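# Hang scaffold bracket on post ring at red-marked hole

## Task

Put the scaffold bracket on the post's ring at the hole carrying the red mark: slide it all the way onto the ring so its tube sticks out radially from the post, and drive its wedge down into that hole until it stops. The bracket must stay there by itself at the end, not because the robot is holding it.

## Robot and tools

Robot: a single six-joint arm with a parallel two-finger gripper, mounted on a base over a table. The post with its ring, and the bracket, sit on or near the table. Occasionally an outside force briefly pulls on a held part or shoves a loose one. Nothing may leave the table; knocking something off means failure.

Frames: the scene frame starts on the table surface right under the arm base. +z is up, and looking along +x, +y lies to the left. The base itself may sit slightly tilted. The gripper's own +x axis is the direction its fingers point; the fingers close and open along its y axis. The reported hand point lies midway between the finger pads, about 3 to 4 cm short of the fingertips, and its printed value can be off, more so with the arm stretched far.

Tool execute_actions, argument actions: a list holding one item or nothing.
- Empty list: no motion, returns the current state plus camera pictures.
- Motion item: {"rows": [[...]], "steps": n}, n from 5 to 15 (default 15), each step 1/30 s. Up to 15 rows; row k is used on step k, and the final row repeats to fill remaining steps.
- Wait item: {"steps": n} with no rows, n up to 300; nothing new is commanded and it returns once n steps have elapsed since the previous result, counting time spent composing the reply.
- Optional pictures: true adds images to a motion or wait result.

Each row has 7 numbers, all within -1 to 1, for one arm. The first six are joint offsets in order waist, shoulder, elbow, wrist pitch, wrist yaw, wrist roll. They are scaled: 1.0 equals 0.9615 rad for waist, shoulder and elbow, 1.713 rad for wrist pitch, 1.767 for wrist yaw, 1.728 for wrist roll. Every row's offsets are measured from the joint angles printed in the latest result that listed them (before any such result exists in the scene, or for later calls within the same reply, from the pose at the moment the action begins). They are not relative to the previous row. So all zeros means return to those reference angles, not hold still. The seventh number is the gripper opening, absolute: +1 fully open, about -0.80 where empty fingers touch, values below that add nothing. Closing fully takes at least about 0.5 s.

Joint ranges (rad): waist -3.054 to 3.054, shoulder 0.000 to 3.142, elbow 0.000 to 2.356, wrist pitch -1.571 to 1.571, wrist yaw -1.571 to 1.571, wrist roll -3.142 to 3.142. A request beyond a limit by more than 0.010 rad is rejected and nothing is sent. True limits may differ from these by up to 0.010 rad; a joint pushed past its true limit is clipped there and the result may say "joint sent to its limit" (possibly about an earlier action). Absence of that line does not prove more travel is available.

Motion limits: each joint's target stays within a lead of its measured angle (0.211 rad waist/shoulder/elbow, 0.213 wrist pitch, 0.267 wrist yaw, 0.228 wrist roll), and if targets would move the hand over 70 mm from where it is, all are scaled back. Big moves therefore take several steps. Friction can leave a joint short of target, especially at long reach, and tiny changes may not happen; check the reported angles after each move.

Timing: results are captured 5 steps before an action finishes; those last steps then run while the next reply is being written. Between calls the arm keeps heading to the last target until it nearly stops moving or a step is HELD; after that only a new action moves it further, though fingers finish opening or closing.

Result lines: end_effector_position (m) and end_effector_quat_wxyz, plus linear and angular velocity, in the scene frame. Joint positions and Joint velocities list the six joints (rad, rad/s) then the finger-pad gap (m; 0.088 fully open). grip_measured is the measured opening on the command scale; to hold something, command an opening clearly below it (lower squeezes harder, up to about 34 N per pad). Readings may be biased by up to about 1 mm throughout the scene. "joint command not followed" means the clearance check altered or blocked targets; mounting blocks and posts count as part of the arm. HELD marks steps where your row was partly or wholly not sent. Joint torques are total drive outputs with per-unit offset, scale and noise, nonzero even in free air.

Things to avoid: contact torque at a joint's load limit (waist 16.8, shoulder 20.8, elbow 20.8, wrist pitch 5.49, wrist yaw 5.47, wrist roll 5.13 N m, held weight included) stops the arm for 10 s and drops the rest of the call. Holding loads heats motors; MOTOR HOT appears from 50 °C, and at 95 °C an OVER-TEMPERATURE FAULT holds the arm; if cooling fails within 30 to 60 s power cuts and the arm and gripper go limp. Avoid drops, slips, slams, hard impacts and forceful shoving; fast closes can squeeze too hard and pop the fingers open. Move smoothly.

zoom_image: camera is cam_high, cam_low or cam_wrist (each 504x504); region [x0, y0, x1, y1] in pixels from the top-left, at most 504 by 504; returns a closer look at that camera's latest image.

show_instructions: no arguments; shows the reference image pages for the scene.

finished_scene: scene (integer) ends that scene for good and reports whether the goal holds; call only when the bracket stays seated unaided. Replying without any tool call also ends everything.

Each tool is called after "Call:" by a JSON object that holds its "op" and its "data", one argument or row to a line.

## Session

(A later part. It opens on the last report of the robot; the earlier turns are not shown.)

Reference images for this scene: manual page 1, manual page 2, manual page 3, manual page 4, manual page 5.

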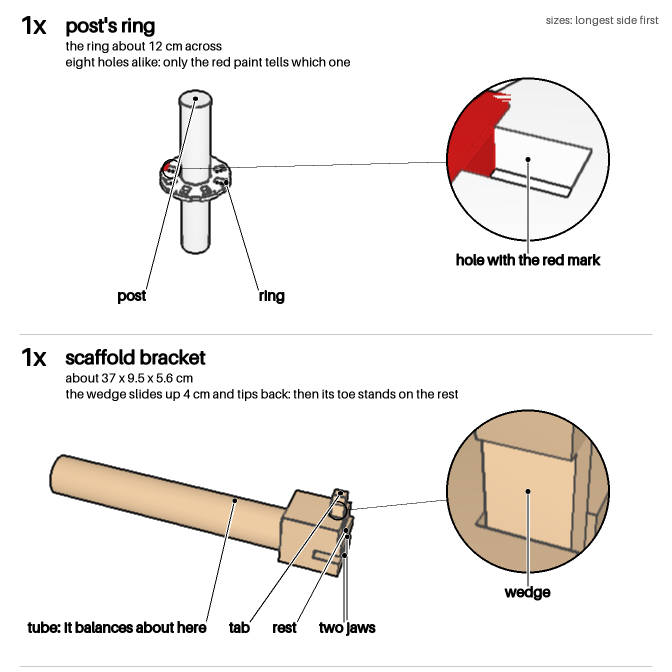

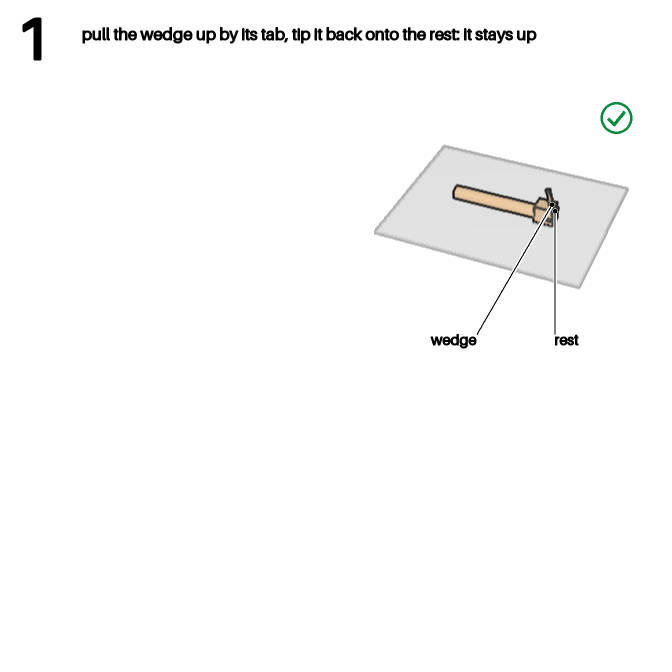

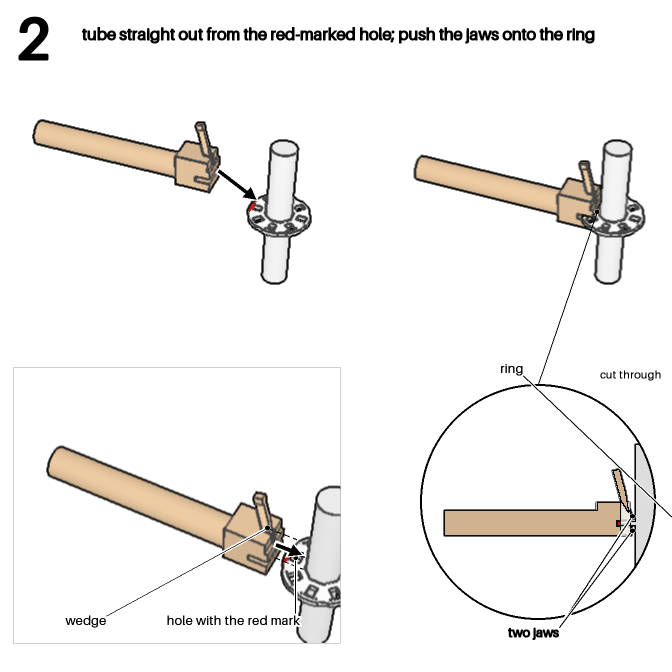

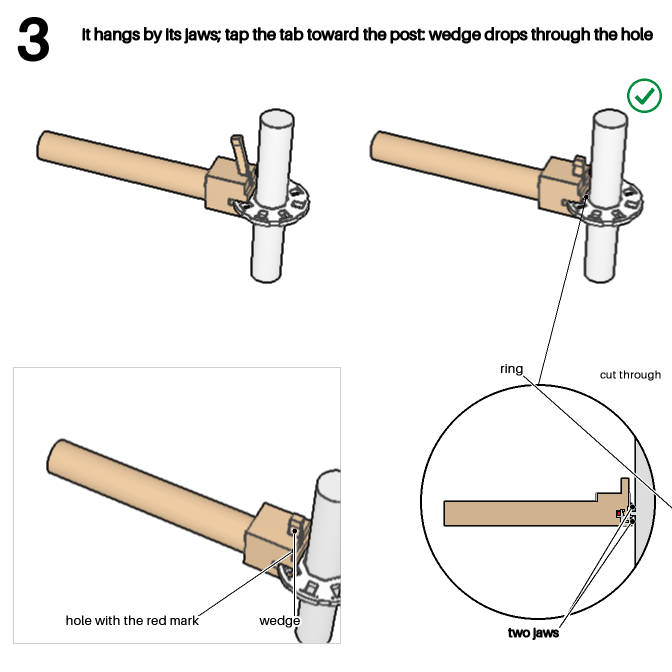

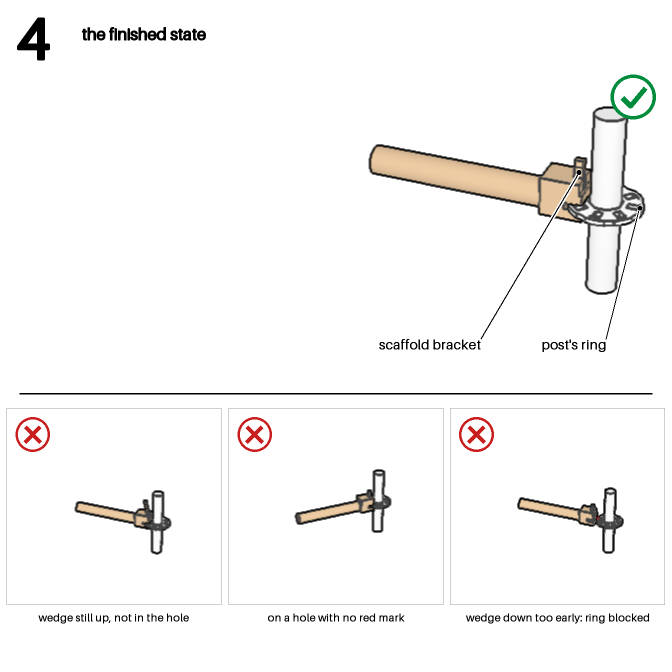

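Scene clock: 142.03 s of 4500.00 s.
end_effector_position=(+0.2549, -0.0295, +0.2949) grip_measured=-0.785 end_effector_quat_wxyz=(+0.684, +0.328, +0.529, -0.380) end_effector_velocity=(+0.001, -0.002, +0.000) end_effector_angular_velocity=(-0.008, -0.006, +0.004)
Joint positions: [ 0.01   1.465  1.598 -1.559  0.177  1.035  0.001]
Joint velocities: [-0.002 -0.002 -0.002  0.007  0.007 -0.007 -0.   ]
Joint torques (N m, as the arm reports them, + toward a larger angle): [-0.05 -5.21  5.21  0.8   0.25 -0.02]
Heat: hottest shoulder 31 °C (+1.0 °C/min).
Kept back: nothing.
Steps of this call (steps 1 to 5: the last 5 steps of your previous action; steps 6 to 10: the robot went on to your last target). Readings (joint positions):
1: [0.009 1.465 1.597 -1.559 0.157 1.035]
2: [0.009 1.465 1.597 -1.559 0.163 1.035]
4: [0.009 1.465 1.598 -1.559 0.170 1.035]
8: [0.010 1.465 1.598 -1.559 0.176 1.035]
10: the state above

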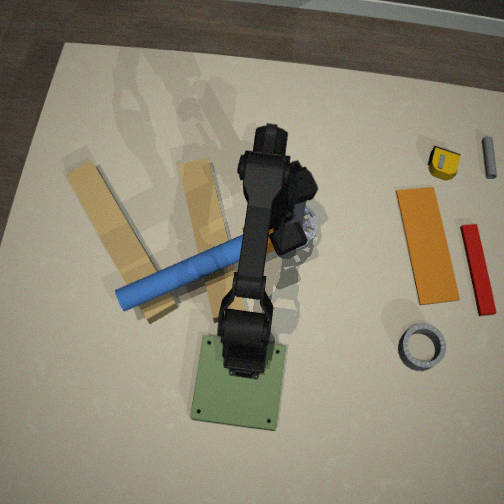

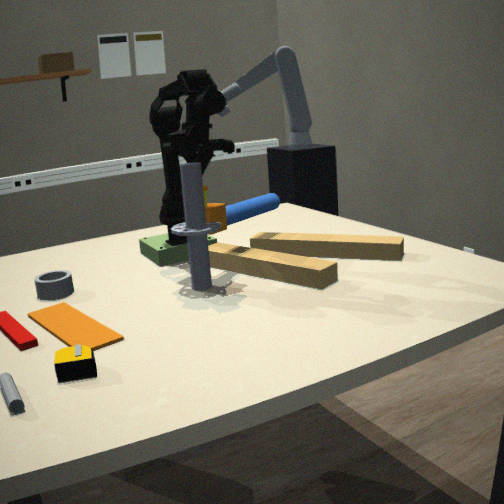

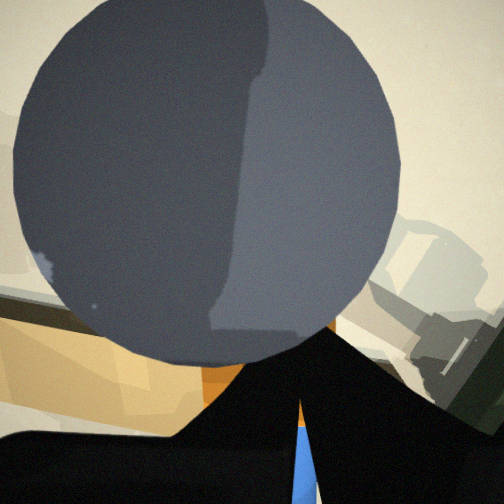

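Call:
{"op": "execute_actions", "data": {
  "actions": [
    {"rows": [[0.02,0,-0.02,0.01,0,0.01,-0.8],[0.04,0,-0.04,0.02,0,0.017,-0.8],[0.04,0,-0.06,0.03,0,0.017,-0.8],[0.04,0,-0.08,0.04,0,0.017,-0.8],[0.04,0,-0.1,0.05,0,0.017,-0.8],[0.04,0,-0.12,0.06,0,0.017,-0.8],[0.04,0,-0.14,0.07,0,0.017,-0.8],[0.04,0,-0.16,0.08,0,0.017,-0.8],[0.04,0,-0.18,0.09,0,0.017,-0.8],[0.04,0,-0.2,0.1,0,0.017,-0.8]], "steps": 15}
  ]
}}

Call:
{"op": "execute_actions", "data": {
  "actions": [
    {"steps": 10}
  ],
  "pictures": true
}}

Call:
{"op": "zoom_image", "data": {
  "camera": "cam_low",
  "region": [150, 100, 310, 260]
}}

Scene clock: 142.80 s of 4500.00 s.
end_effector_position=(+0.2620, -0.0230, +0.2799) grip_measured=-0.785 end_effector_quat_wxyz=(+0.700, +0.332, +0.510, -0.372) end_effector_velocity=(+0.025, -0.026, -0.023) end_effector_angular_velocity=(-0.157, -0.352, -0.036)
Joint positions: [ 0.044  1.43   1.496 -1.447  0.193  1.061  0.001]
Joint velocities: [-0.007 -0.227 -0.369  0.491  0.168 -0.007  0.   ]
Joint torques (N m, as the arm reports them, + toward a larger angle): [ 0.49  0.81 -0.52  2.2  -0.82  0.05]
Heat: hottest shoulder 31 °C (+1.0 °C/min).
Steps of this call (steps 1 to 13: the robot went on to your last target; steps 14 to 23: the first 10 steps of this action). Readings (joint positions):
14: [0.011 1.465 1.597 -1.559 0.177 1.038]
15: [0.017 1.465 1.593 -1.551 0.178 1.045]
17: [0.033 1.464 1.572 -1.525 0.178 1.054]
21: [0.044 1.446 1.520 -1.478 0.185 1.060]
23: the state above

Scene clock: 143.13 s of 4500.00 s.
end_effector_position=(+0.2644, -0.0264, +0.2790) grip_measured=-0.785 end_effector_quat_wxyz=(+0.709, +0.336, +0.495, -0.374) end_effector_velocity=(+0.000, +0.004, -0.002) end_effector_angular_velocity=(+0.016, +0.002, +0.028)
Joint positions: [ 0.039  1.411  1.468 -1.406  0.209  1.062  0.001]
Joint velocities: [ 0.002 -0.002 -0.007  0.007 -0.022 -0.022 -0.   ]
Joint torques (N m, as the arm reports them, + toward a larger angle): [ 0.83  1.41 -0.85  2.19 -1.3   0.06]
Heat: hottest shoulder 31 °C (+1.0 °C/min).
Kept back: nothing.
Steps of this call (steps 1 to 5: the last 5 steps of your previous action; steps 6 to 10: the robot went on to your last target). Readings (joint positions):
1: [0.043 1.423 1.486 -1.432 0.198 1.062]
2: [0.043 1.419 1.480 -1.424 0.202 1.062]
4: [0.041 1.414 1.473 -1.414 0.206 1.062]
8: [0.039 1.412 1.469 -1.407 0.209 1.062]
10: the state above

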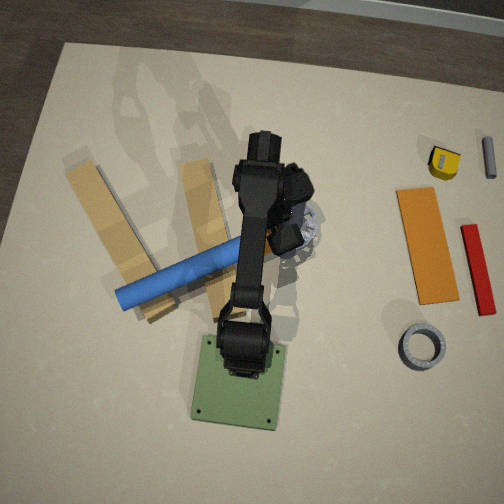

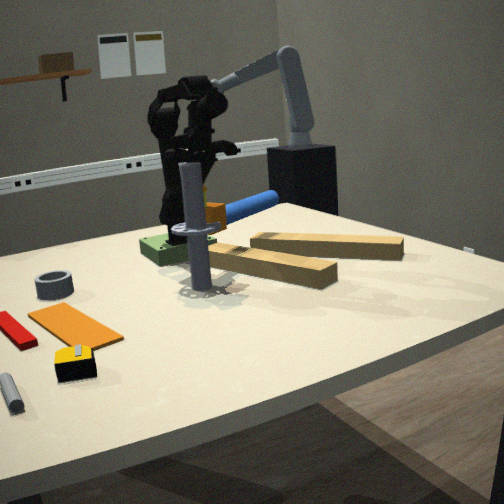

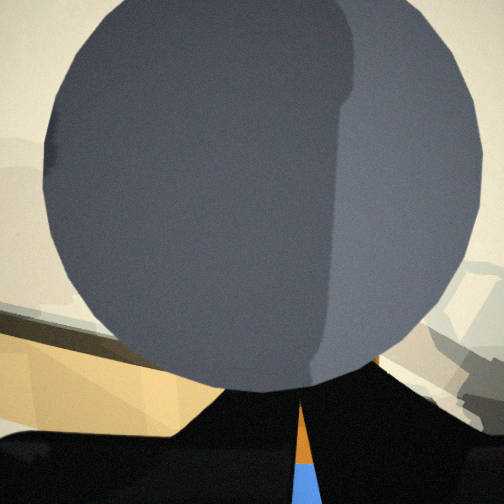

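Region (150, 100, 310, 260) of cam_low's 504x504 image, scaled by 3.150, with more detail than that image has.

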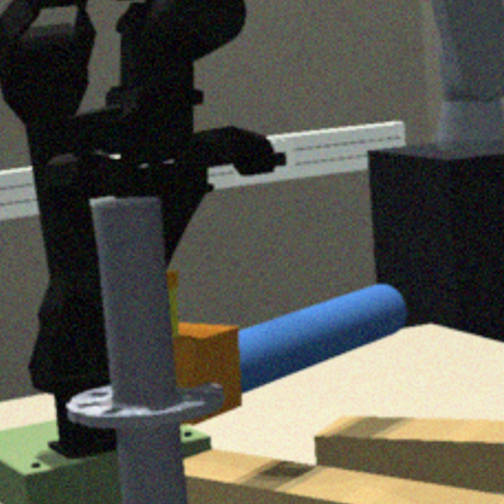

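Call:
{"op": "execute_actions", "data": {
  "actions": [
    {"rows": [[0,0,0.05,-0.03,-0.03,0,-0.8],[0.03,0,0.1,-0.06,-0.06,-0.2,-0.8],[0.06,0,0.15,-0.08,-0.09,-0.5,-0.8],[0.09,0,0.15,-0.08,-0.12,-0.95,-0.8]], "steps": 15}
  ]
}}

Call:
{"op": "execute_actions", "data": {
  "actions": [
    {"steps": 25}
  ]
}}

Scene clock: 143.67 s of 4500.00 s.
end_effector_position=(+0.2521, +0.0244, +0.3076) grip_measured=-0.785 end_effector_quat_wxyz=(+0.771, +0.154, +0.608, -0.109) end_effector_velocity=(-0.015, +0.014, +0.010) end_effector_angular_velocity=(-0.366, +0.000, +1.952)
Joint positions: [ 0.123  1.412  1.602 -1.534  0.009  0.481  0.001]
Joint velocities: [-0.002 -0.007  0.046 -0.081 -0.11  -1.985 -0.   ]
Joint torques (N m, as the arm reports them, + toward a larger angle): [ 0.23 -4.9   5.01  0.75 -0.18 -0.08]
Heat: hottest shoulder 31 °C (+1.0 °C/min).
Steps of this call (steps 1 to 6: the robot went on to your last target; steps 7 to 16: the first 10 steps of this action). Readings (joint positions):
7: [0.038 1.406 1.478 -1.411 0.205 1.062]
8: [0.037 1.406 1.495 -1.434 0.178 1.011]
10: [0.063 1.417 1.541 -1.489 0.097 0.877]
14: [0.120 1.413 1.595 -1.527 0.018 0.613]
16: the state above

Scene clock: 144.50 s of 4500.00 s.
end_effector_position=(+0.2510, +0.0258, +0.3079) grip_measured=-0.785 end_effector_quat_wxyz=(+0.743, -0.253, +0.581, +0.216) end_effector_velocity=(+0.004, +0.001, +0.001) end_effector_angular_velocity=(+0.004, -0.022, +0.021)
Joint positions: [ 0.123  1.412  1.605 -1.54   0.    -0.575  0.001]
Joint velocities: [-0.002 -0.002 -0.002  0.022 -0.007 -0.022 -0.   ]
Joint torques (N m, as the arm reports them, + toward a larger angle): [ 0.23 -5.01  5.28  0.75 -0.27 -0.1 ]
Heat: hottest elbow 31 °C (+1.0 °C/min).
Kept back: nothing.
Steps of this call (steps 1 to 5: the last 5 steps of your previous action; steps 6 to 25: the robot went on to your last target). Readings (joint positions):
1: [0.123 1.412 1.603 -1.535 0.007 0.416]
2: [0.123 1.412 1.603 -1.537 0.005 0.350]
4: [0.123 1.412 1.603 -1.539 0.003 0.218]
8: [0.123 1.412 1.605 -1.540 0.001 -0.045]
25: the state above

Call:
{"op": "execute_actions", "data": {
  "actions": [
    {"rows": [[-0.02,-0.02,0,-0.01,-0.02,-0.3,-0.8],[-0.05,-0.04,0,-0.01,-0.05,-0.6,-0.8],[-0.09,-0.08,0,-0.01,-0.08,-0.88,-0.8],[-0.09,-0.08,0,-0.01,-0.12,-0.88,-0.8]], "steps": 15}
  ]
}}

Call:
{"op": "execute_actions", "data": {
  "actions": [
    {"steps": 30}
  ],
  "pictures": true
}}

Call:
{"op": "zoom_image", "data": {
  "camera": "cam_low",
  "region": [150, 100, 310, 260]
}}

Call:
{"op": "zoom_image", "data": {
  "camera": "cam_high",
  "region": [177, 115, 357, 295]
}}

Scene clock: 145.33 s of 4500.00 s.
end_effector_position=(+0.2346, +0.0343, +0.3272) grip_measured=-0.785 end_effector_quat_wxyz=(+0.684, -0.416, +0.432, +0.415) end_effector_velocity=(-0.004, +0.016, +0.005) end_effector_angular_velocity=(-0.413, -0.407, +1.878)
Joint positions: [ 0.043  1.334  1.604 -1.555 -0.198 -1.226  0.001]
Joint velocities: [-0.027 -0.007 -0.002 -0.007 -0.154 -1.985 -0.   ]
Joint torques (N m, as the arm reports them, + toward a larger angle): [-0.28 -3.84  4.49  0.92 -0.42 -0.05]
Heat: hottest elbow 31 °C (+1.0 °C/min).
Steps of this call (steps 1 to 15: the robot went on to your last target; steps 16 to 25: the first 10 steps of this action). Readings (joint positions):
16: [0.121 1.411 1.605 -1.541 -0.007 -0.631]
17: [0.113 1.407 1.605 -1.545 -0.028 -0.699]
19: [0.078 1.386 1.604 -1.550 -0.099 -0.831]
23: [0.045 1.339 1.604 -1.555 -0.185 -1.094]
25: the state above

Scene clock: 146.33 s of 4500.00 s.
end_effector_position=(+0.2346, +0.0353, +0.3275) grip_measured=-0.785 end_effector_quat_wxyz=(-0.449, +0.663, -0.215, -0.560) end_effector_velocity=(-0.005, -0.002, +0.001) end_effector_angular_velocity=(-0.009, +0.010, +0.002)
Joint positions: [ 0.04   1.335  1.604 -1.555 -0.209 -2.093  0.001]
Joint velocities: [-0.002 -0.007  0.002 -0.022  0.007 -0.007 -0.   ]
Joint torques (N m, as the arm reports them, + toward a larger angle): [-0.32 -3.99  4.43  0.83 -0.42 -0.05]
Heat: hottest elbow 31 °C (+1.0 °C/min).
Kept back: nothing.
Steps of this call (steps 1 to 5: the last 5 steps of your previous action; steps 6 to 30: the robot went on to your last target). Readings (joint positions):
1: [0.042 1.334 1.604 -1.555 -0.201 -1.292]
2: [0.041 1.334 1.604 -1.555 -0.203 -1.357]
4: [0.040 1.335 1.604 -1.555 -0.206 -1.489]
8: [0.040 1.335 1.604 -1.555 -0.208 -1.752]
30: the state above

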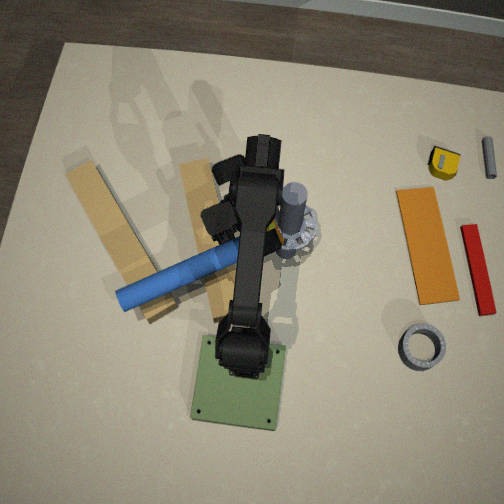

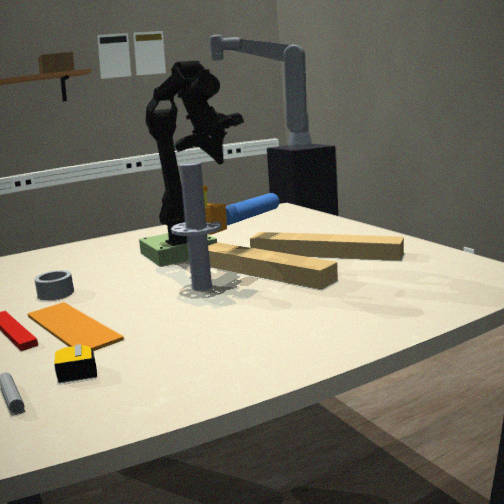

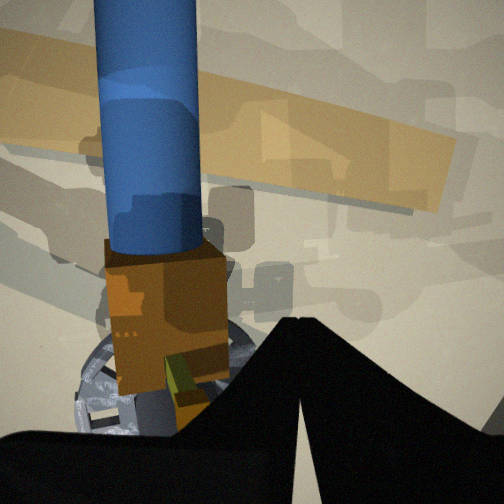

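Region (150, 100, 310, 260) of cam_low's 504x504 image, scaled by 3.150, with more detail than that image has.

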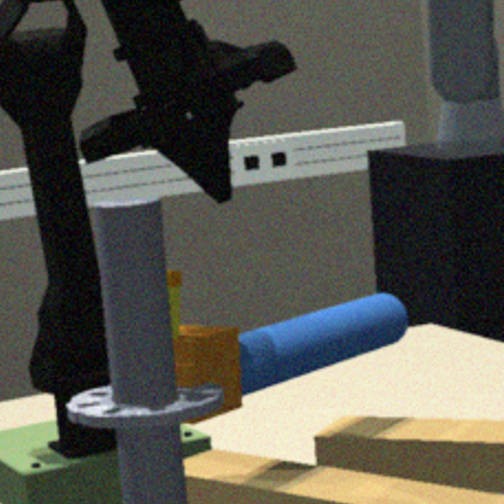

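Region (177, 115, 357, 295) of cam_high's 504x504 image, scaled by 2.800, with more detail than that image has.

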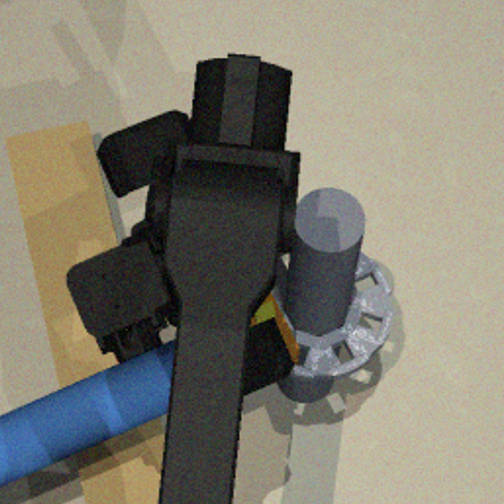

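Call:
{"op": "execute_actions", "data": {
  "actions": [
    {"rows": [[0,0,-0.02,0,0.05,0,-0.8],[0,0.005,-0.05,0,0.1,0,-0.8],[0,0.01,-0.08,0,0.15,0,-0.8],[0,0.015,-0.11,0,0.2,0,-0.8],[0,0.02,-0.14,0,0.21,0,-0.8],[0,0.025,-0.17,0,0.21,0,-0.8],[0,0.03,-0.19,0,0.21,0,-0.8]], "steps": 15}
  ]
}}

Call:
{"op": "execute_actions", "data": {
  "actions": [
    {"steps": 12}
  ],
  "pictures": true
}}

Call:
{"op": "zoom_image", "data": {
  "camera": "cam_low",
  "region": [150, 100, 310, 260]
}}

Scene clock: 147.23 s of 4500.00 s.
end_effector_position=(+0.2227, -0.0170, +0.2752) grip_measured=-0.785 end_effector_quat_wxyz=(-0.326, +0.669, -0.370, -0.556) end_effector_velocity=(-0.019, -0.032, -0.094) end_effector_angular_velocity=(-0.221, +0.394, -0.016)
Joint positions: [ 0.039  1.361  1.44  -1.555  0.14  -2.094  0.001]
Joint velocities: [-0.002  0.129 -0.276  0.007  0.212 -0.007 -0.   ]
Joint torques (N m, as the arm reports them, + toward a larger angle): [ 0.05 -5.29  4.61  0.62  0.12  0.  ]
Heat: hottest elbow 31 °C (+0.0 °C/min).
Steps of this call (steps 1 to 15: the robot went on to your last target; steps 16 to 17: nothing new was sent; steps 18 to 27: the first 10 steps of this action). Readings (joint positions):
18: [0.040 1.335 1.603 -1.555 -0.195 -2.094]
19: [0.041 1.335 1.598 -1.555 -0.154 -2.094]
21: [0.041 1.334 1.568 -1.555 -0.028 -2.094]
25: [0.039 1.350 1.468 -1.555 0.119 -2.094]
27: the state above

Scene clock: 147.63 s of 4500.00 s.
end_effector_position=(+0.2217, -0.0198, +0.2719) grip_measured=-0.785 end_effector_quat_wxyz=(-0.317, +0.668, -0.378, -0.557) end_effector_velocity=(-0.009, +0.000, -0.000) end_effector_angular_velocity=(+0.005, +0.035, +0.020)
Joint positions: [ 0.039  1.365  1.429 -1.555  0.159 -2.094  0.001]
Joint velocities: [-0.002 -0.007 -0.002 -0.037 -0.007 -0.022 -0.   ]
Joint torques (N m, as the arm reports them, + toward a larger angle): [ 0.04 -4.62  3.81  0.6   0.15 -0.02]
Heat: hottest elbow 31 °C (+0.0 °C/min).
Kept back: nothing.
Steps of this call (steps 1 to 5: the last 5 steps of your previous action; steps 6 to 12: the robot went on to your last target). Readings (joint positions):
1: [0.039 1.364 1.433 -1.555 0.145 -2.094]
2: [0.039 1.365 1.430 -1.555 0.149 -2.094]
4: [0.039 1.365 1.430 -1.555 0.154 -2.094]
8: [0.039 1.365 1.429 -1.555 0.158 -2.094]
12: the state above

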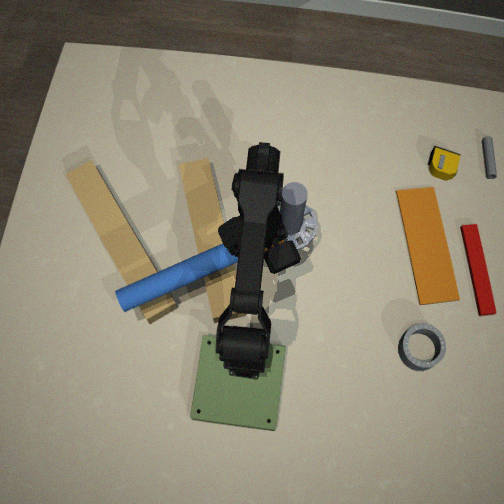

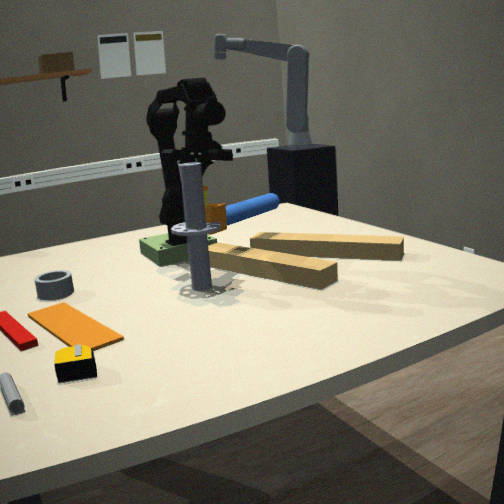

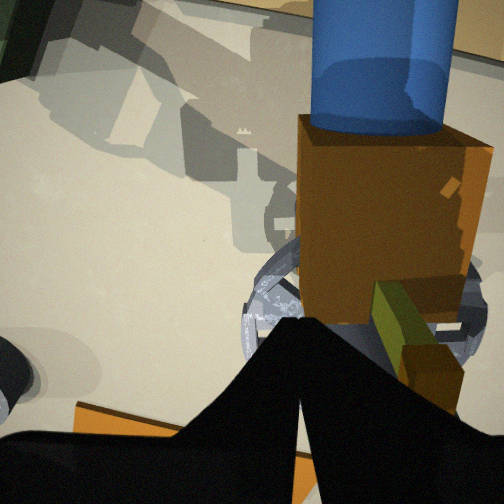

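Region (150, 100, 310, 260) of cam_low's 504x504 image, scaled by 3.150, with more detail than that image has.

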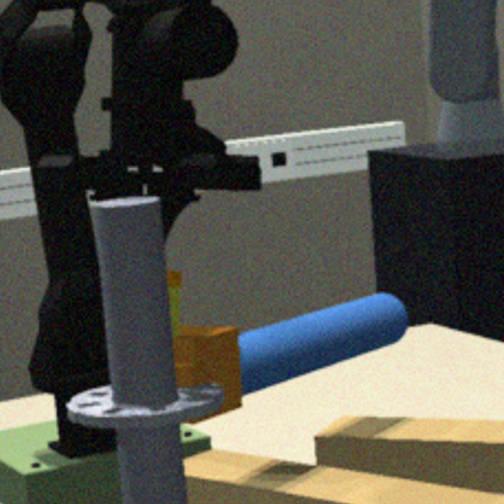

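Call:
{"op": "execute_actions", "data": {
  "actions": [
    {"rows": [[0,0.01,0.04,0,0.01,0,-0.8],[0,0.03,0.07,0,0.01,0,-0.8],[0,0.055,0.1,0,0.01,0,-0.8],[0,0.08,0.125,0,0.01,0,-0.8],[0,0.1,0.145,0,0.01,0,-0.8],[0,0.12,0.155,0,0.01,0,-0.8]], "steps": 15}
  ]
}}

Call:
{"op": "execute_actions", "data": {
  "actions": [
    {"steps": 12}
  ],
  "pictures": true
}}

Call:
{"op": "zoom_image", "data": {
  "camera": "cam_low",
  "region": [150, 100, 310, 260]
}}

Scene clock: 148.37 s of 4500.00 s.
end_effector_position=(+0.2522, -0.0215, +0.2853) grip_measured=-0.785 end_effector_quat_wxyz=(-0.319, +0.679, -0.378, -0.543) end_effector_velocity=(+0.021, -0.008, +0.002) end_effector_angular_velocity=(-0.055, +0.059, +0.013)
Joint positions: [ 0.039  1.467  1.563 -1.556  0.174 -2.093  0.001]
Joint velocities: [-0.002  0.125  0.12  -0.051  0.051 -0.022 -0.   ]
Joint torques (N m, as the arm reports them, + toward a larger angle): [ 0.02 -4.77  4.79  0.8   0.06 -0.01]
Heat: hottest elbow 31 °C (+0.0 °C/min).
Steps of this call (steps 1 to 12: the robot went on to your last target; steps 13 to 22: the first 10 steps of this action). Readings (joint positions):
13: [0.039 1.365 1.432 -1.555 0.162 -2.094]
14: [0.039 1.370 1.442 -1.556 0.166 -2.094]
16: [0.039 1.392 1.484 -1.557 0.170 -2.094]
20: [0.039 1.451 1.556 -1.554 0.172 -2.094]
22: the state above

Scene clock: 148.77 s of 4500.00 s.
end_effector_position=(+0.2538, -0.0215, +0.2856) grip_measured=-0.785 end_effector_quat_wxyz=(-0.319, +0.679, -0.378, -0.543) end_effector_velocity=(+0.000, -0.002, +0.001) end_effector_angular_velocity=(-0.006, -0.014, -0.011)
Joint positions: [ 0.039  1.473  1.57  -1.557  0.175 -2.093  0.001]
Joint velocities: [-0.002 -0.007 -0.002  0.007  0.007  0.007 -0.   ]
Joint torques (N m, as the arm reports them, + toward a larger angle): [-0.05 -4.41  5.12  0.8   0.08 -0.01]
Heat: hottest elbow 31 °C (+0.0 °C/min).
Kept back: nothing.
Steps of this call (steps 1 to 5: the last 5 steps of your previous action; steps 6 to 12: the robot went on to your last target). Readings (joint positions):
1: [0.039 1.469 1.566 -1.557 0.175 -2.093]
2: [0.039 1.470 1.567 -1.557 0.175 -2.093]
4: [0.039 1.472 1.569 -1.557 0.175 -2.093]
8: [0.039 1.473 1.570 -1.557 0.175 -2.093]
12: the state above

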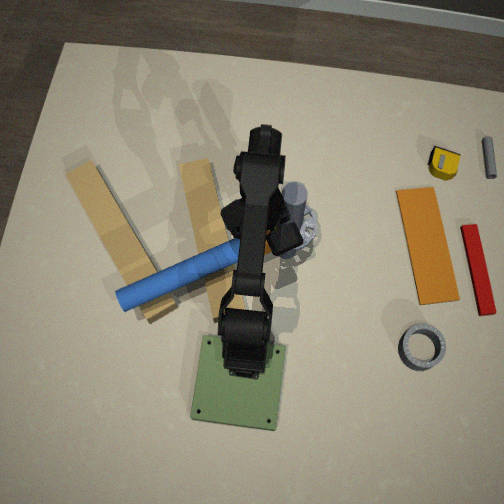

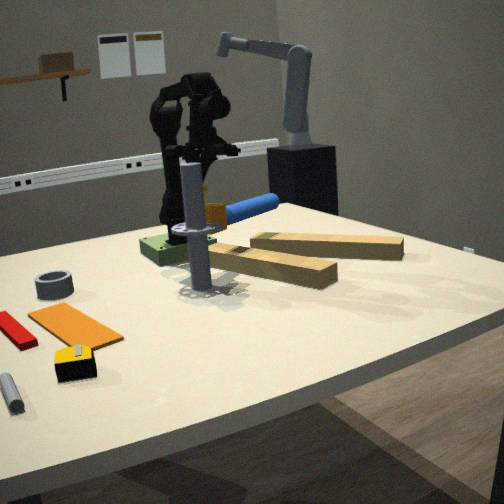

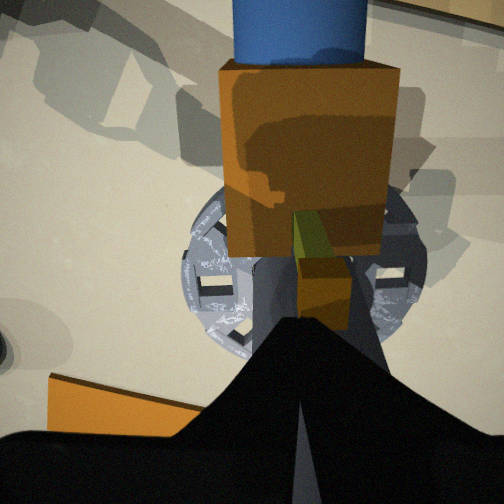

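Region (150, 100, 310, 260) of cam_low's 504x504 image, scaled by 3.150, with more detail than that image has.

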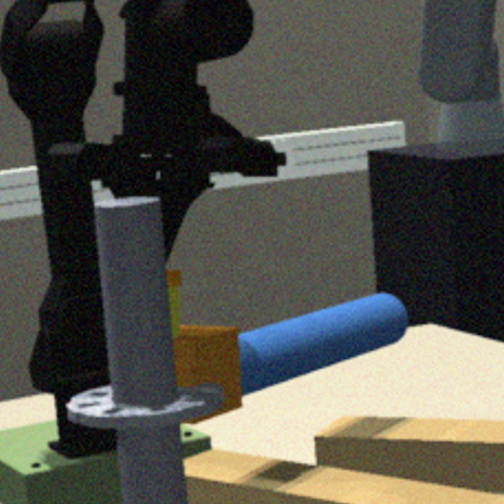

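Call:
{"op": "execute_actions", "data": {
  "actions": [
    {"rows": [[0.01,0.02,0.01,0,0.01,0.004,-0.8],[0.02,0.04,0.01,0,0.01,0.008,-0.8],[0.02,0.06,0.01,0,0.01,0.008,-0.8]], "steps": 12}
  ]
}}

Call:
{"op": "execute_actions", "data": {
  "actions": [
    {"steps": 10}
  ],
  "pictures": true
}}

Scene clock: 149.43 s of 4500.00 s.
end_effector_position=(+0.2562, -0.0224, +0.2838) grip_measured=-0.785 end_effector_quat_wxyz=(-0.307, +0.677, -0.388, -0.545) end_effector_velocity=(+0.004, -0.006, -0.001) end_effector_angular_velocity=(-0.036, +0.014, -0.013)
Joint positions: [ 0.051  1.498  1.584 -1.57   0.2   -2.084  0.001]
Joint velocities: [-0.002  0.027  0.017 -0.007  0.037  0.007 -0.   ]
Joint torques (N m, as the arm reports them, + toward a larger angle): [ 0.77 -1.97  3.86  1.58 -0.39  0.09]
Heat: hottest elbow 31 °C (+0.0 °C/min).
Steps of this call (steps 1 to 13: the robot went on to your last target; steps 14 to 20: the first 7 steps of this action). Readings (joint positions):
14: [0.040 1.475 1.570 -1.557 0.177 -2.093]
15: [0.043 1.479 1.572 -1.557 0.182 -2.091]
17: [0.049 1.491 1.579 -1.567 0.193 -2.085]
20: the state above

Scene clock: 149.77 s of 4500.00 s.
end_effector_position=(+0.2567, -0.0227, +0.2838) grip_measured=-0.785 end_effector_quat_wxyz=(-0.306, +0.676, -0.390, -0.545) end_effector_velocity=(-0.002, +0.000, -0.000) end_effector_angular_velocity=(+0.006, +0.009, +0.005)
Joint positions: [ 0.051  1.5    1.586 -1.571  0.203 -2.082  0.001]
Joint velocities: [-0.002 -0.002 -0.002 -0.007 -0.007 -0.007 -0.   ]
Joint torques (N m, as the arm reports them, + toward a larger angle): [ 0.81 -1.73  3.88  1.61 -0.43  0.07]
Heat: hottest elbow 31 °C (+0.0 °C/min).
Kept back: nothing.
Steps of this call (steps 1 to 5: the last 5 steps of your previous action; steps 6 to 10: the robot went on to your last target). Readings (joint positions):
1: [0.051 1.498 1.584 -1.570 0.201 -2.084]
2: [0.051 1.499 1.585 -1.571 0.202 -2.084]
4: [0.051 1.499 1.585 -1.571 0.202 -2.083]
8: [0.051 1.500 1.585 -1.571 0.203 -2.082]
10: the state above

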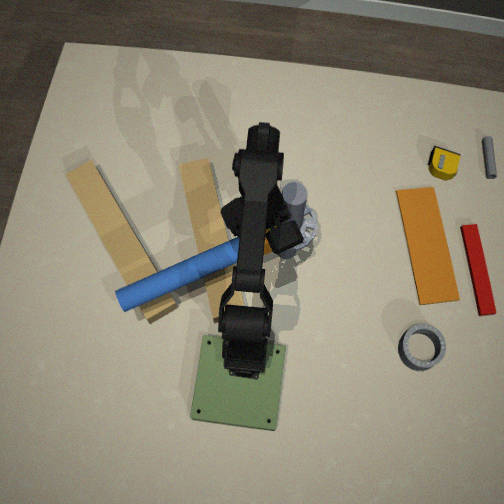

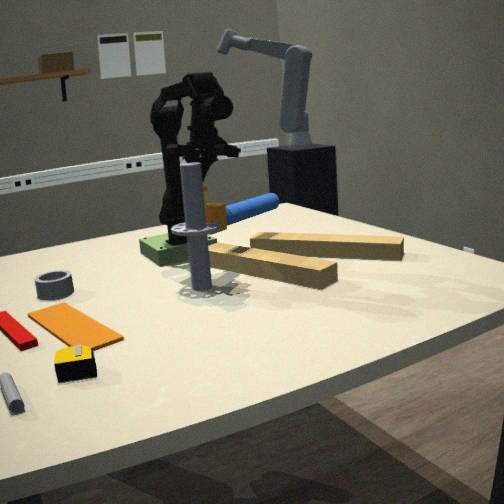

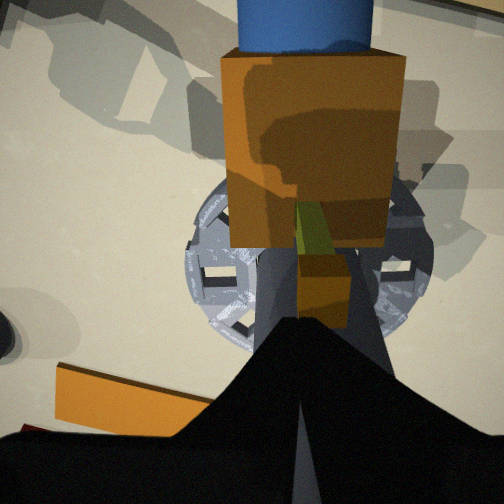

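Call:
{"op": "execute_actions", "data": {
  "actions": [
    {"rows": [[0.03,-0.03,0.03,0.01,0,0.02,-0.8],[0.1,-0.06,0.03,0.01,0,0.06,-0.8],[0.18,-0.09,0.03,0.01,0,0.1,-0.8],[0.26,-0.09,0.0,0.01,0,0.14,-0.8],[0.33,-0.09,-0.04,0.01,0,0.18,-0.8],[0.38,-0.09,-0.08,0.01,0,0.21,-0.8],[0.38,-0.09,-0.12,0.01,0,0.21,-0.8],[0.38,-0.09,-0.16,0.01,0,0.21,-0.8]], "steps": 15}
  ]
}}

Call:
{"op": "execute_actions", "data": {
  "actions": [
    {"steps": 12}
  ]
}}

Scene clock: 151.10 s of 4500.00 s.
end_effector_position=(+0.2276, +0.0596, +0.2770) grip_measured=-0.785 end_effector_quat_wxyz=(-0.325, +0.690, -0.360, -0.538) end_effector_velocity=(-0.089, +0.020, -0.179) end_effector_angular_velocity=(-0.212, +0.596, -0.143)
Joint positions: [ 0.4    1.41   1.479 -1.555  0.198 -1.752  0.001]
Joint velocities: [ 0.222  0.051 -0.647 -0.007  0.007  0.374  0.   ]
Joint torques (N m, as the arm reports them, + toward a larger angle): [-0.59 -4.74  4.56  0.68  0.19  0.07]
Heat: hottest elbow 31 °C (+0.0 °C/min).
Steps of this call (steps 1 to 15: the robot went on to your last target; steps 16 to 30: nothing new was sent; steps 31 to 40: the first 10 steps of this action). Readings (joint positions):
31: [0.052 1.496 1.589 -1.570 0.204 -2.075]
32: [0.065 1.490 1.591 -1.558 0.204 -2.050]
34: [0.144 1.469 1.594 -1.550 0.205 -1.963]
38: [0.366 1.414 1.530 -1.550 0.198 -1.784]
40: the state above

Scene clock: 151.50 s of 4500.00 s.
end_effector_position=(+0.2225, +0.0607, +0.2655) grip_measured=-0.785 end_effector_quat_wxyz=(-0.317, +0.679, -0.375, -0.545) end_effector_velocity=(-0.005, -0.001, +0.001) end_effector_angular_velocity=(-0.001, +0.020, +0.005)
Joint positions: [ 0.413  1.417  1.44  -1.555  0.199 -1.722  0.001]
Joint velocities: [-0.002 -0.002  0.002 -0.022 -0.007 -0.007 -0.   ]
Joint torques (N m, as the arm reports them, + toward a larger angle): [ 0.14 -5.39  3.76  0.63  0.16  0.05]
Heat: hottest elbow 31 °C (+0.0 °C/min).
Kept back: nothing.
Steps of this call (steps 1 to 5: the last 5 steps of your previous action; steps 6 to 12: the robot went on to your last target). Readings (joint positions):
1: [0.405 1.413 1.462 -1.555 0.198 -1.743]
2: [0.407 1.416 1.450 -1.555 0.198 -1.736]
4: [0.409 1.417 1.441 -1.555 0.199 -1.728]
8: [0.412 1.417 1.440 -1.555 0.199 -1.723]
12: the state above

Call:
{"op": "execute_actions", "data": {
  "actions": [
    {"rows": [[0,0,0.01,0,0.06,0,-0.8],[0,0,0.01,0,0.12,0,-0.8],[0,0,0.01,0,0.18,0,-0.8],[0,0,0.01,0,0.24,0,-0.8],[0,0,0.01,0,0.29,0,-0.8]], "steps": 15}
  ]
}}

Call:
{"op": "execute_actions", "data": {
  "actions": [
    {"steps": 15}
  ],
  "pictures": true
}}

Call:
{"op": "zoom_image", "data": {
  "camera": "cam_low",
  "region": [150, 100, 310, 260]
}}

Call:
{"op": "zoom_image", "data": {
  "camera": "cam_high",
  "region": [177, 115, 357, 295]
}}

Scene clock: 152.23 s of 4500.00 s.
end_effector_position=(+0.2460, +0.0008, +0.2962) grip_measured=-0.785 end_effector_quat_wxyz=(-0.202, +0.774, -0.462, -0.382) end_effector_velocity=(+0.012, -0.042, +0.035) end_effector_angular_velocity=(-0.338, -0.124, -0.010)
Joint positions: [ 0.413  1.417  1.442 -1.555  0.676 -1.722  0.001]
Joint velocities: [-0.007 -0.007 -0.002 -0.007  0.359 -0.022  0.   ]
Joint torques (N m, as the arm reports them, + toward a larger angle): [-0.01 -4.85  5.12  0.54  0.5  -0.03]
Heat: hottest elbow 31 °C (+1.0 °C/min).
Steps of this call (steps 1 to 12: the robot went on to your last target; steps 13 to 22: the first 10 steps of this action). Readings (joint positions):
13: [0.414 1.417 1.439 -1.555 0.220 -1.722]
14: [0.415 1.417 1.439 -1.555 0.270 -1.722]
16: [0.415 1.417 1.439 -1.555 0.416 -1.722]
20: [0.413 1.417 1.441 -1.555 0.640 -1.722]
22: the state above

Scene clock: 152.73 s of 4500.00 s.
end_effector_position=(+0.2473, -0.0026, +0.2993) grip_measured=-0.785 end_effector_quat_wxyz=(-0.194, +0.779, -0.467, -0.370) end_effector_velocity=(-0.003, +0.002, -0.005) end_effector_angular_velocity=(+0.011, +0.029, +0.009)
Joint positions: [ 0.413  1.417  1.442 -1.555  0.709 -1.722  0.001]
Joint velocities: [ 0.002  0.002 -0.007 -0.007 -0.022 -0.007 -0.   ]
Joint torques (N m, as the arm reports them, + toward a larger angle): [-0.04 -4.89  5.1   0.54  0.53 -0.02]
Heat: hottest elbow 31 °C (+1.0 °C/min).
Kept back: nothing.
Steps of this call (steps 1 to 5: the last 5 steps of your previous action; steps 6 to 15: the robot went on to your last target). Readings (joint positions):
1: [0.413 1.417 1.442 -1.555 0.686 -1.722]
2: [0.413 1.417 1.442 -1.555 0.693 -1.722]
4: [0.413 1.417 1.442 -1.555 0.701 -1.722]
8: [0.413 1.417 1.442 -1.555 0.707 -1.722]
15: the state above

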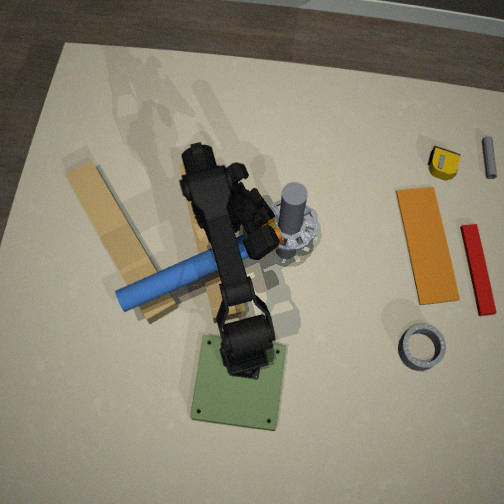

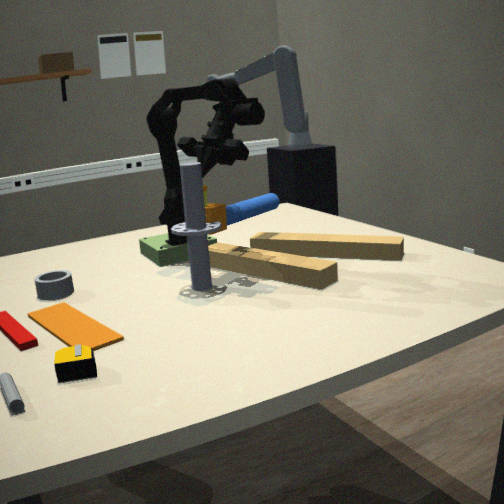

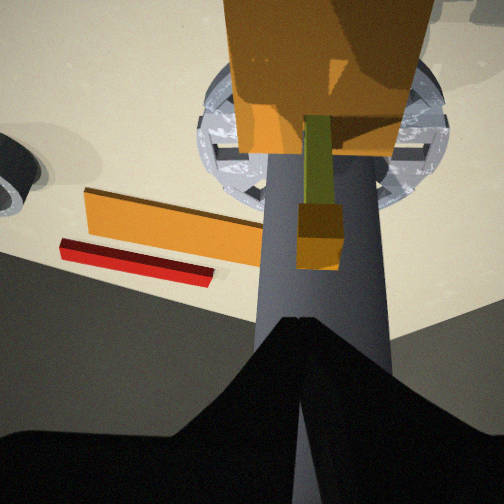

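Region (150, 100, 310, 260) of cam_low's 504x504 image, scaled by 3.150, with more detail than that image has.

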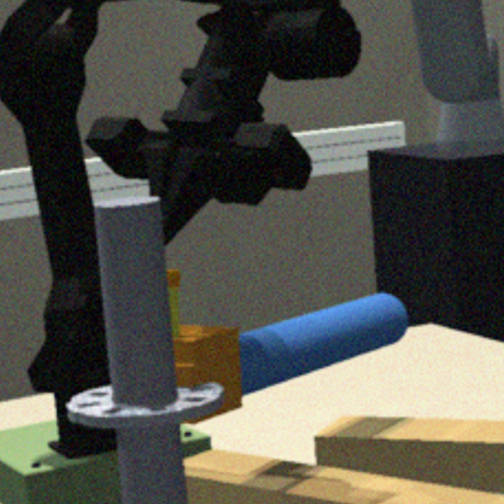

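Region (177, 115, 357, 295) of cam_high's 504x504 image, scaled by 2.800, with more detail than that image has.

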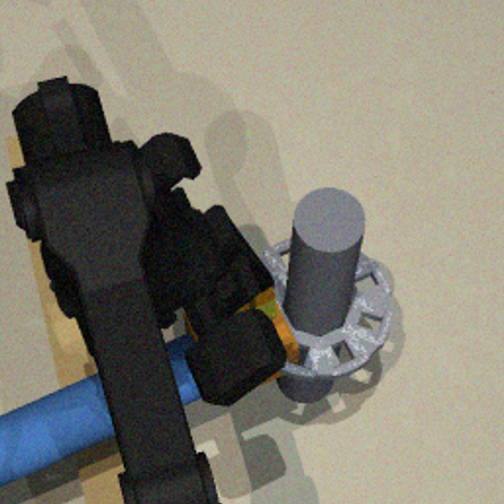

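Call:
{"op": "execute_actions", "data": {
  "actions": [
    {"rows": [[0,0.01,-0.025,0,0.01,0,-0.8],[0,0.02,-0.05,0,0.01,0,-0.8],[0,0.03,-0.075,0,0.01,0,-0.8],[0,0.04,-0.1,0,0.01,0,-0.8],[0,0.05,-0.125,0,0.01,0,-0.8],[0,0.05,-0.14,0,0.01,0,-0.8]], "steps": 15}
  ]
}}

Call:
{"op": "execute_actions", "data": {
  "actions": [
    {"steps": 12}
  ],
  "pictures": true
}}

Call:
{"op": "zoom_image", "data": {
  "camera": "cam_low",
  "region": [150, 100, 310, 260]
}}

Scene clock: 153.40 s of 4500.00 s.
end_effector_position=(+0.2384, -0.0081, +0.2608) grip_measured=-0.785 end_effector_quat_wxyz=(-0.126, +0.756, -0.495, -0.410) end_effector_velocity=(-0.018, -0.005, -0.039) end_effector_angular_velocity=(-0.058, +0.201, +0.011)
Joint positions: [ 0.413  1.465  1.317 -1.555  0.723 -1.722  0.001]
Joint velocities: [-0.002  0.046 -0.125 -0.022 -0.022 -0.022  0.   ]
Joint torques (N m, as the arm reports them, + toward a larger angle): [-0.03 -5.61  4.38  0.23  0.54 -0.04]
Heat: hottest elbow 31 °C (+1.0 °C/min).
Steps of this call (steps 1 to 10: the robot went on to your last target; steps 11 to 20: the first 10 steps of this action). Readings (joint positions):
11: [0.413 1.417 1.441 -1.555 0.712 -1.722]
12: [0.413 1.417 1.435 -1.555 0.717 -1.722]
14: [0.413 1.422 1.409 -1.555 0.722 -1.722]
18: [0.413 1.455 1.333 -1.555 0.723 -1.722]
20: the state above

Scene clock: 153.80 s of 4500.00 s.
end_effector_position=(+0.2381, -0.0083, +0.2600) grip_measured=-0.785 end_effector_quat_wxyz=(-0.125, +0.755, -0.495, -0.411) end_effector_velocity=(-0.003, +0.002, -0.002) end_effector_angular_velocity=(+0.016, +0.020, +0.005)
Joint positions: [ 0.413  1.466  1.314 -1.555  0.724 -1.722  0.001]
Joint velocities: [ 0.002 -0.002 -0.002 -0.007 -0.022 -0.007 -0.   ]
Joint torques (N m, as the arm reports them, + toward a larger angle): [ 0.02 -5.29  3.7   0.23  0.52 -0.02]
Heat: hottest elbow 31 °C (+1.0 °C/min).
Kept back: nothing.
Steps of this call (steps 1 to 5: the last 5 steps of your previous action; steps 6 to 12: the robot went on to your last target). Readings (joint positions):
1: [0.413 1.466 1.315 -1.555 0.723 -1.722]
2: [0.413 1.466 1.315 -1.555 0.723 -1.722]
4: [0.413 1.466 1.315 -1.555 0.724 -1.722]
8: [0.413 1.466 1.314 -1.555 0.724 -1.722]
12: the state above

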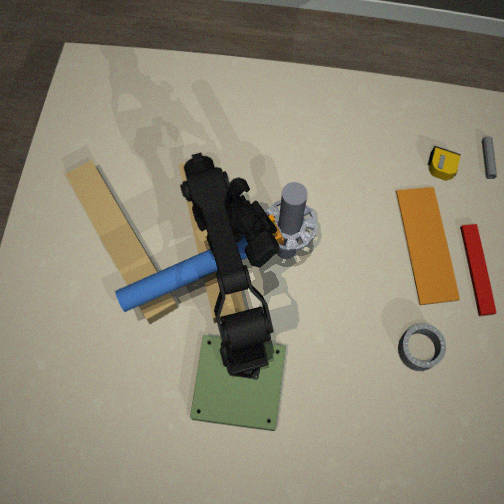

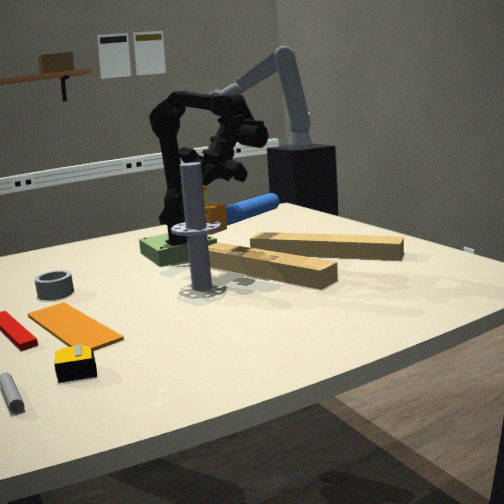

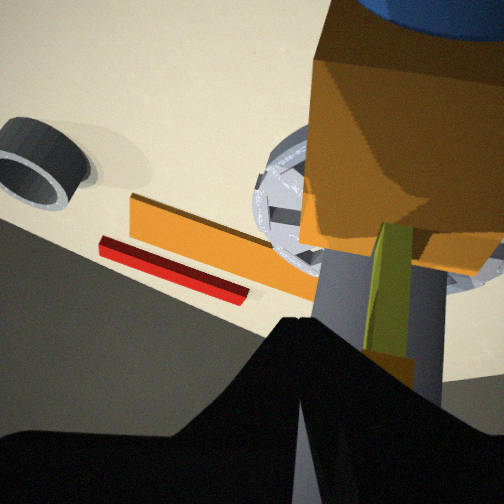

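Region (150, 100, 310, 260) of cam_low's 504x504 image, scaled by 3.150, with more detail than that image has.

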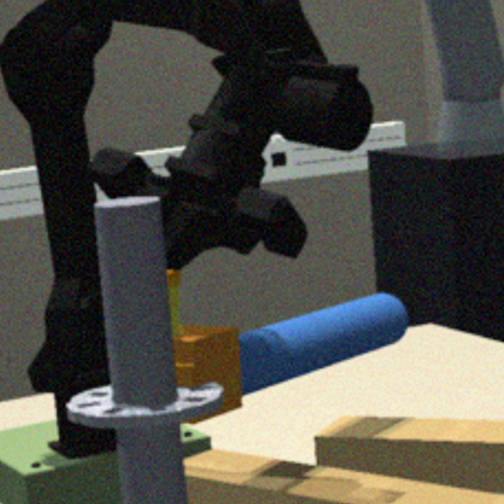

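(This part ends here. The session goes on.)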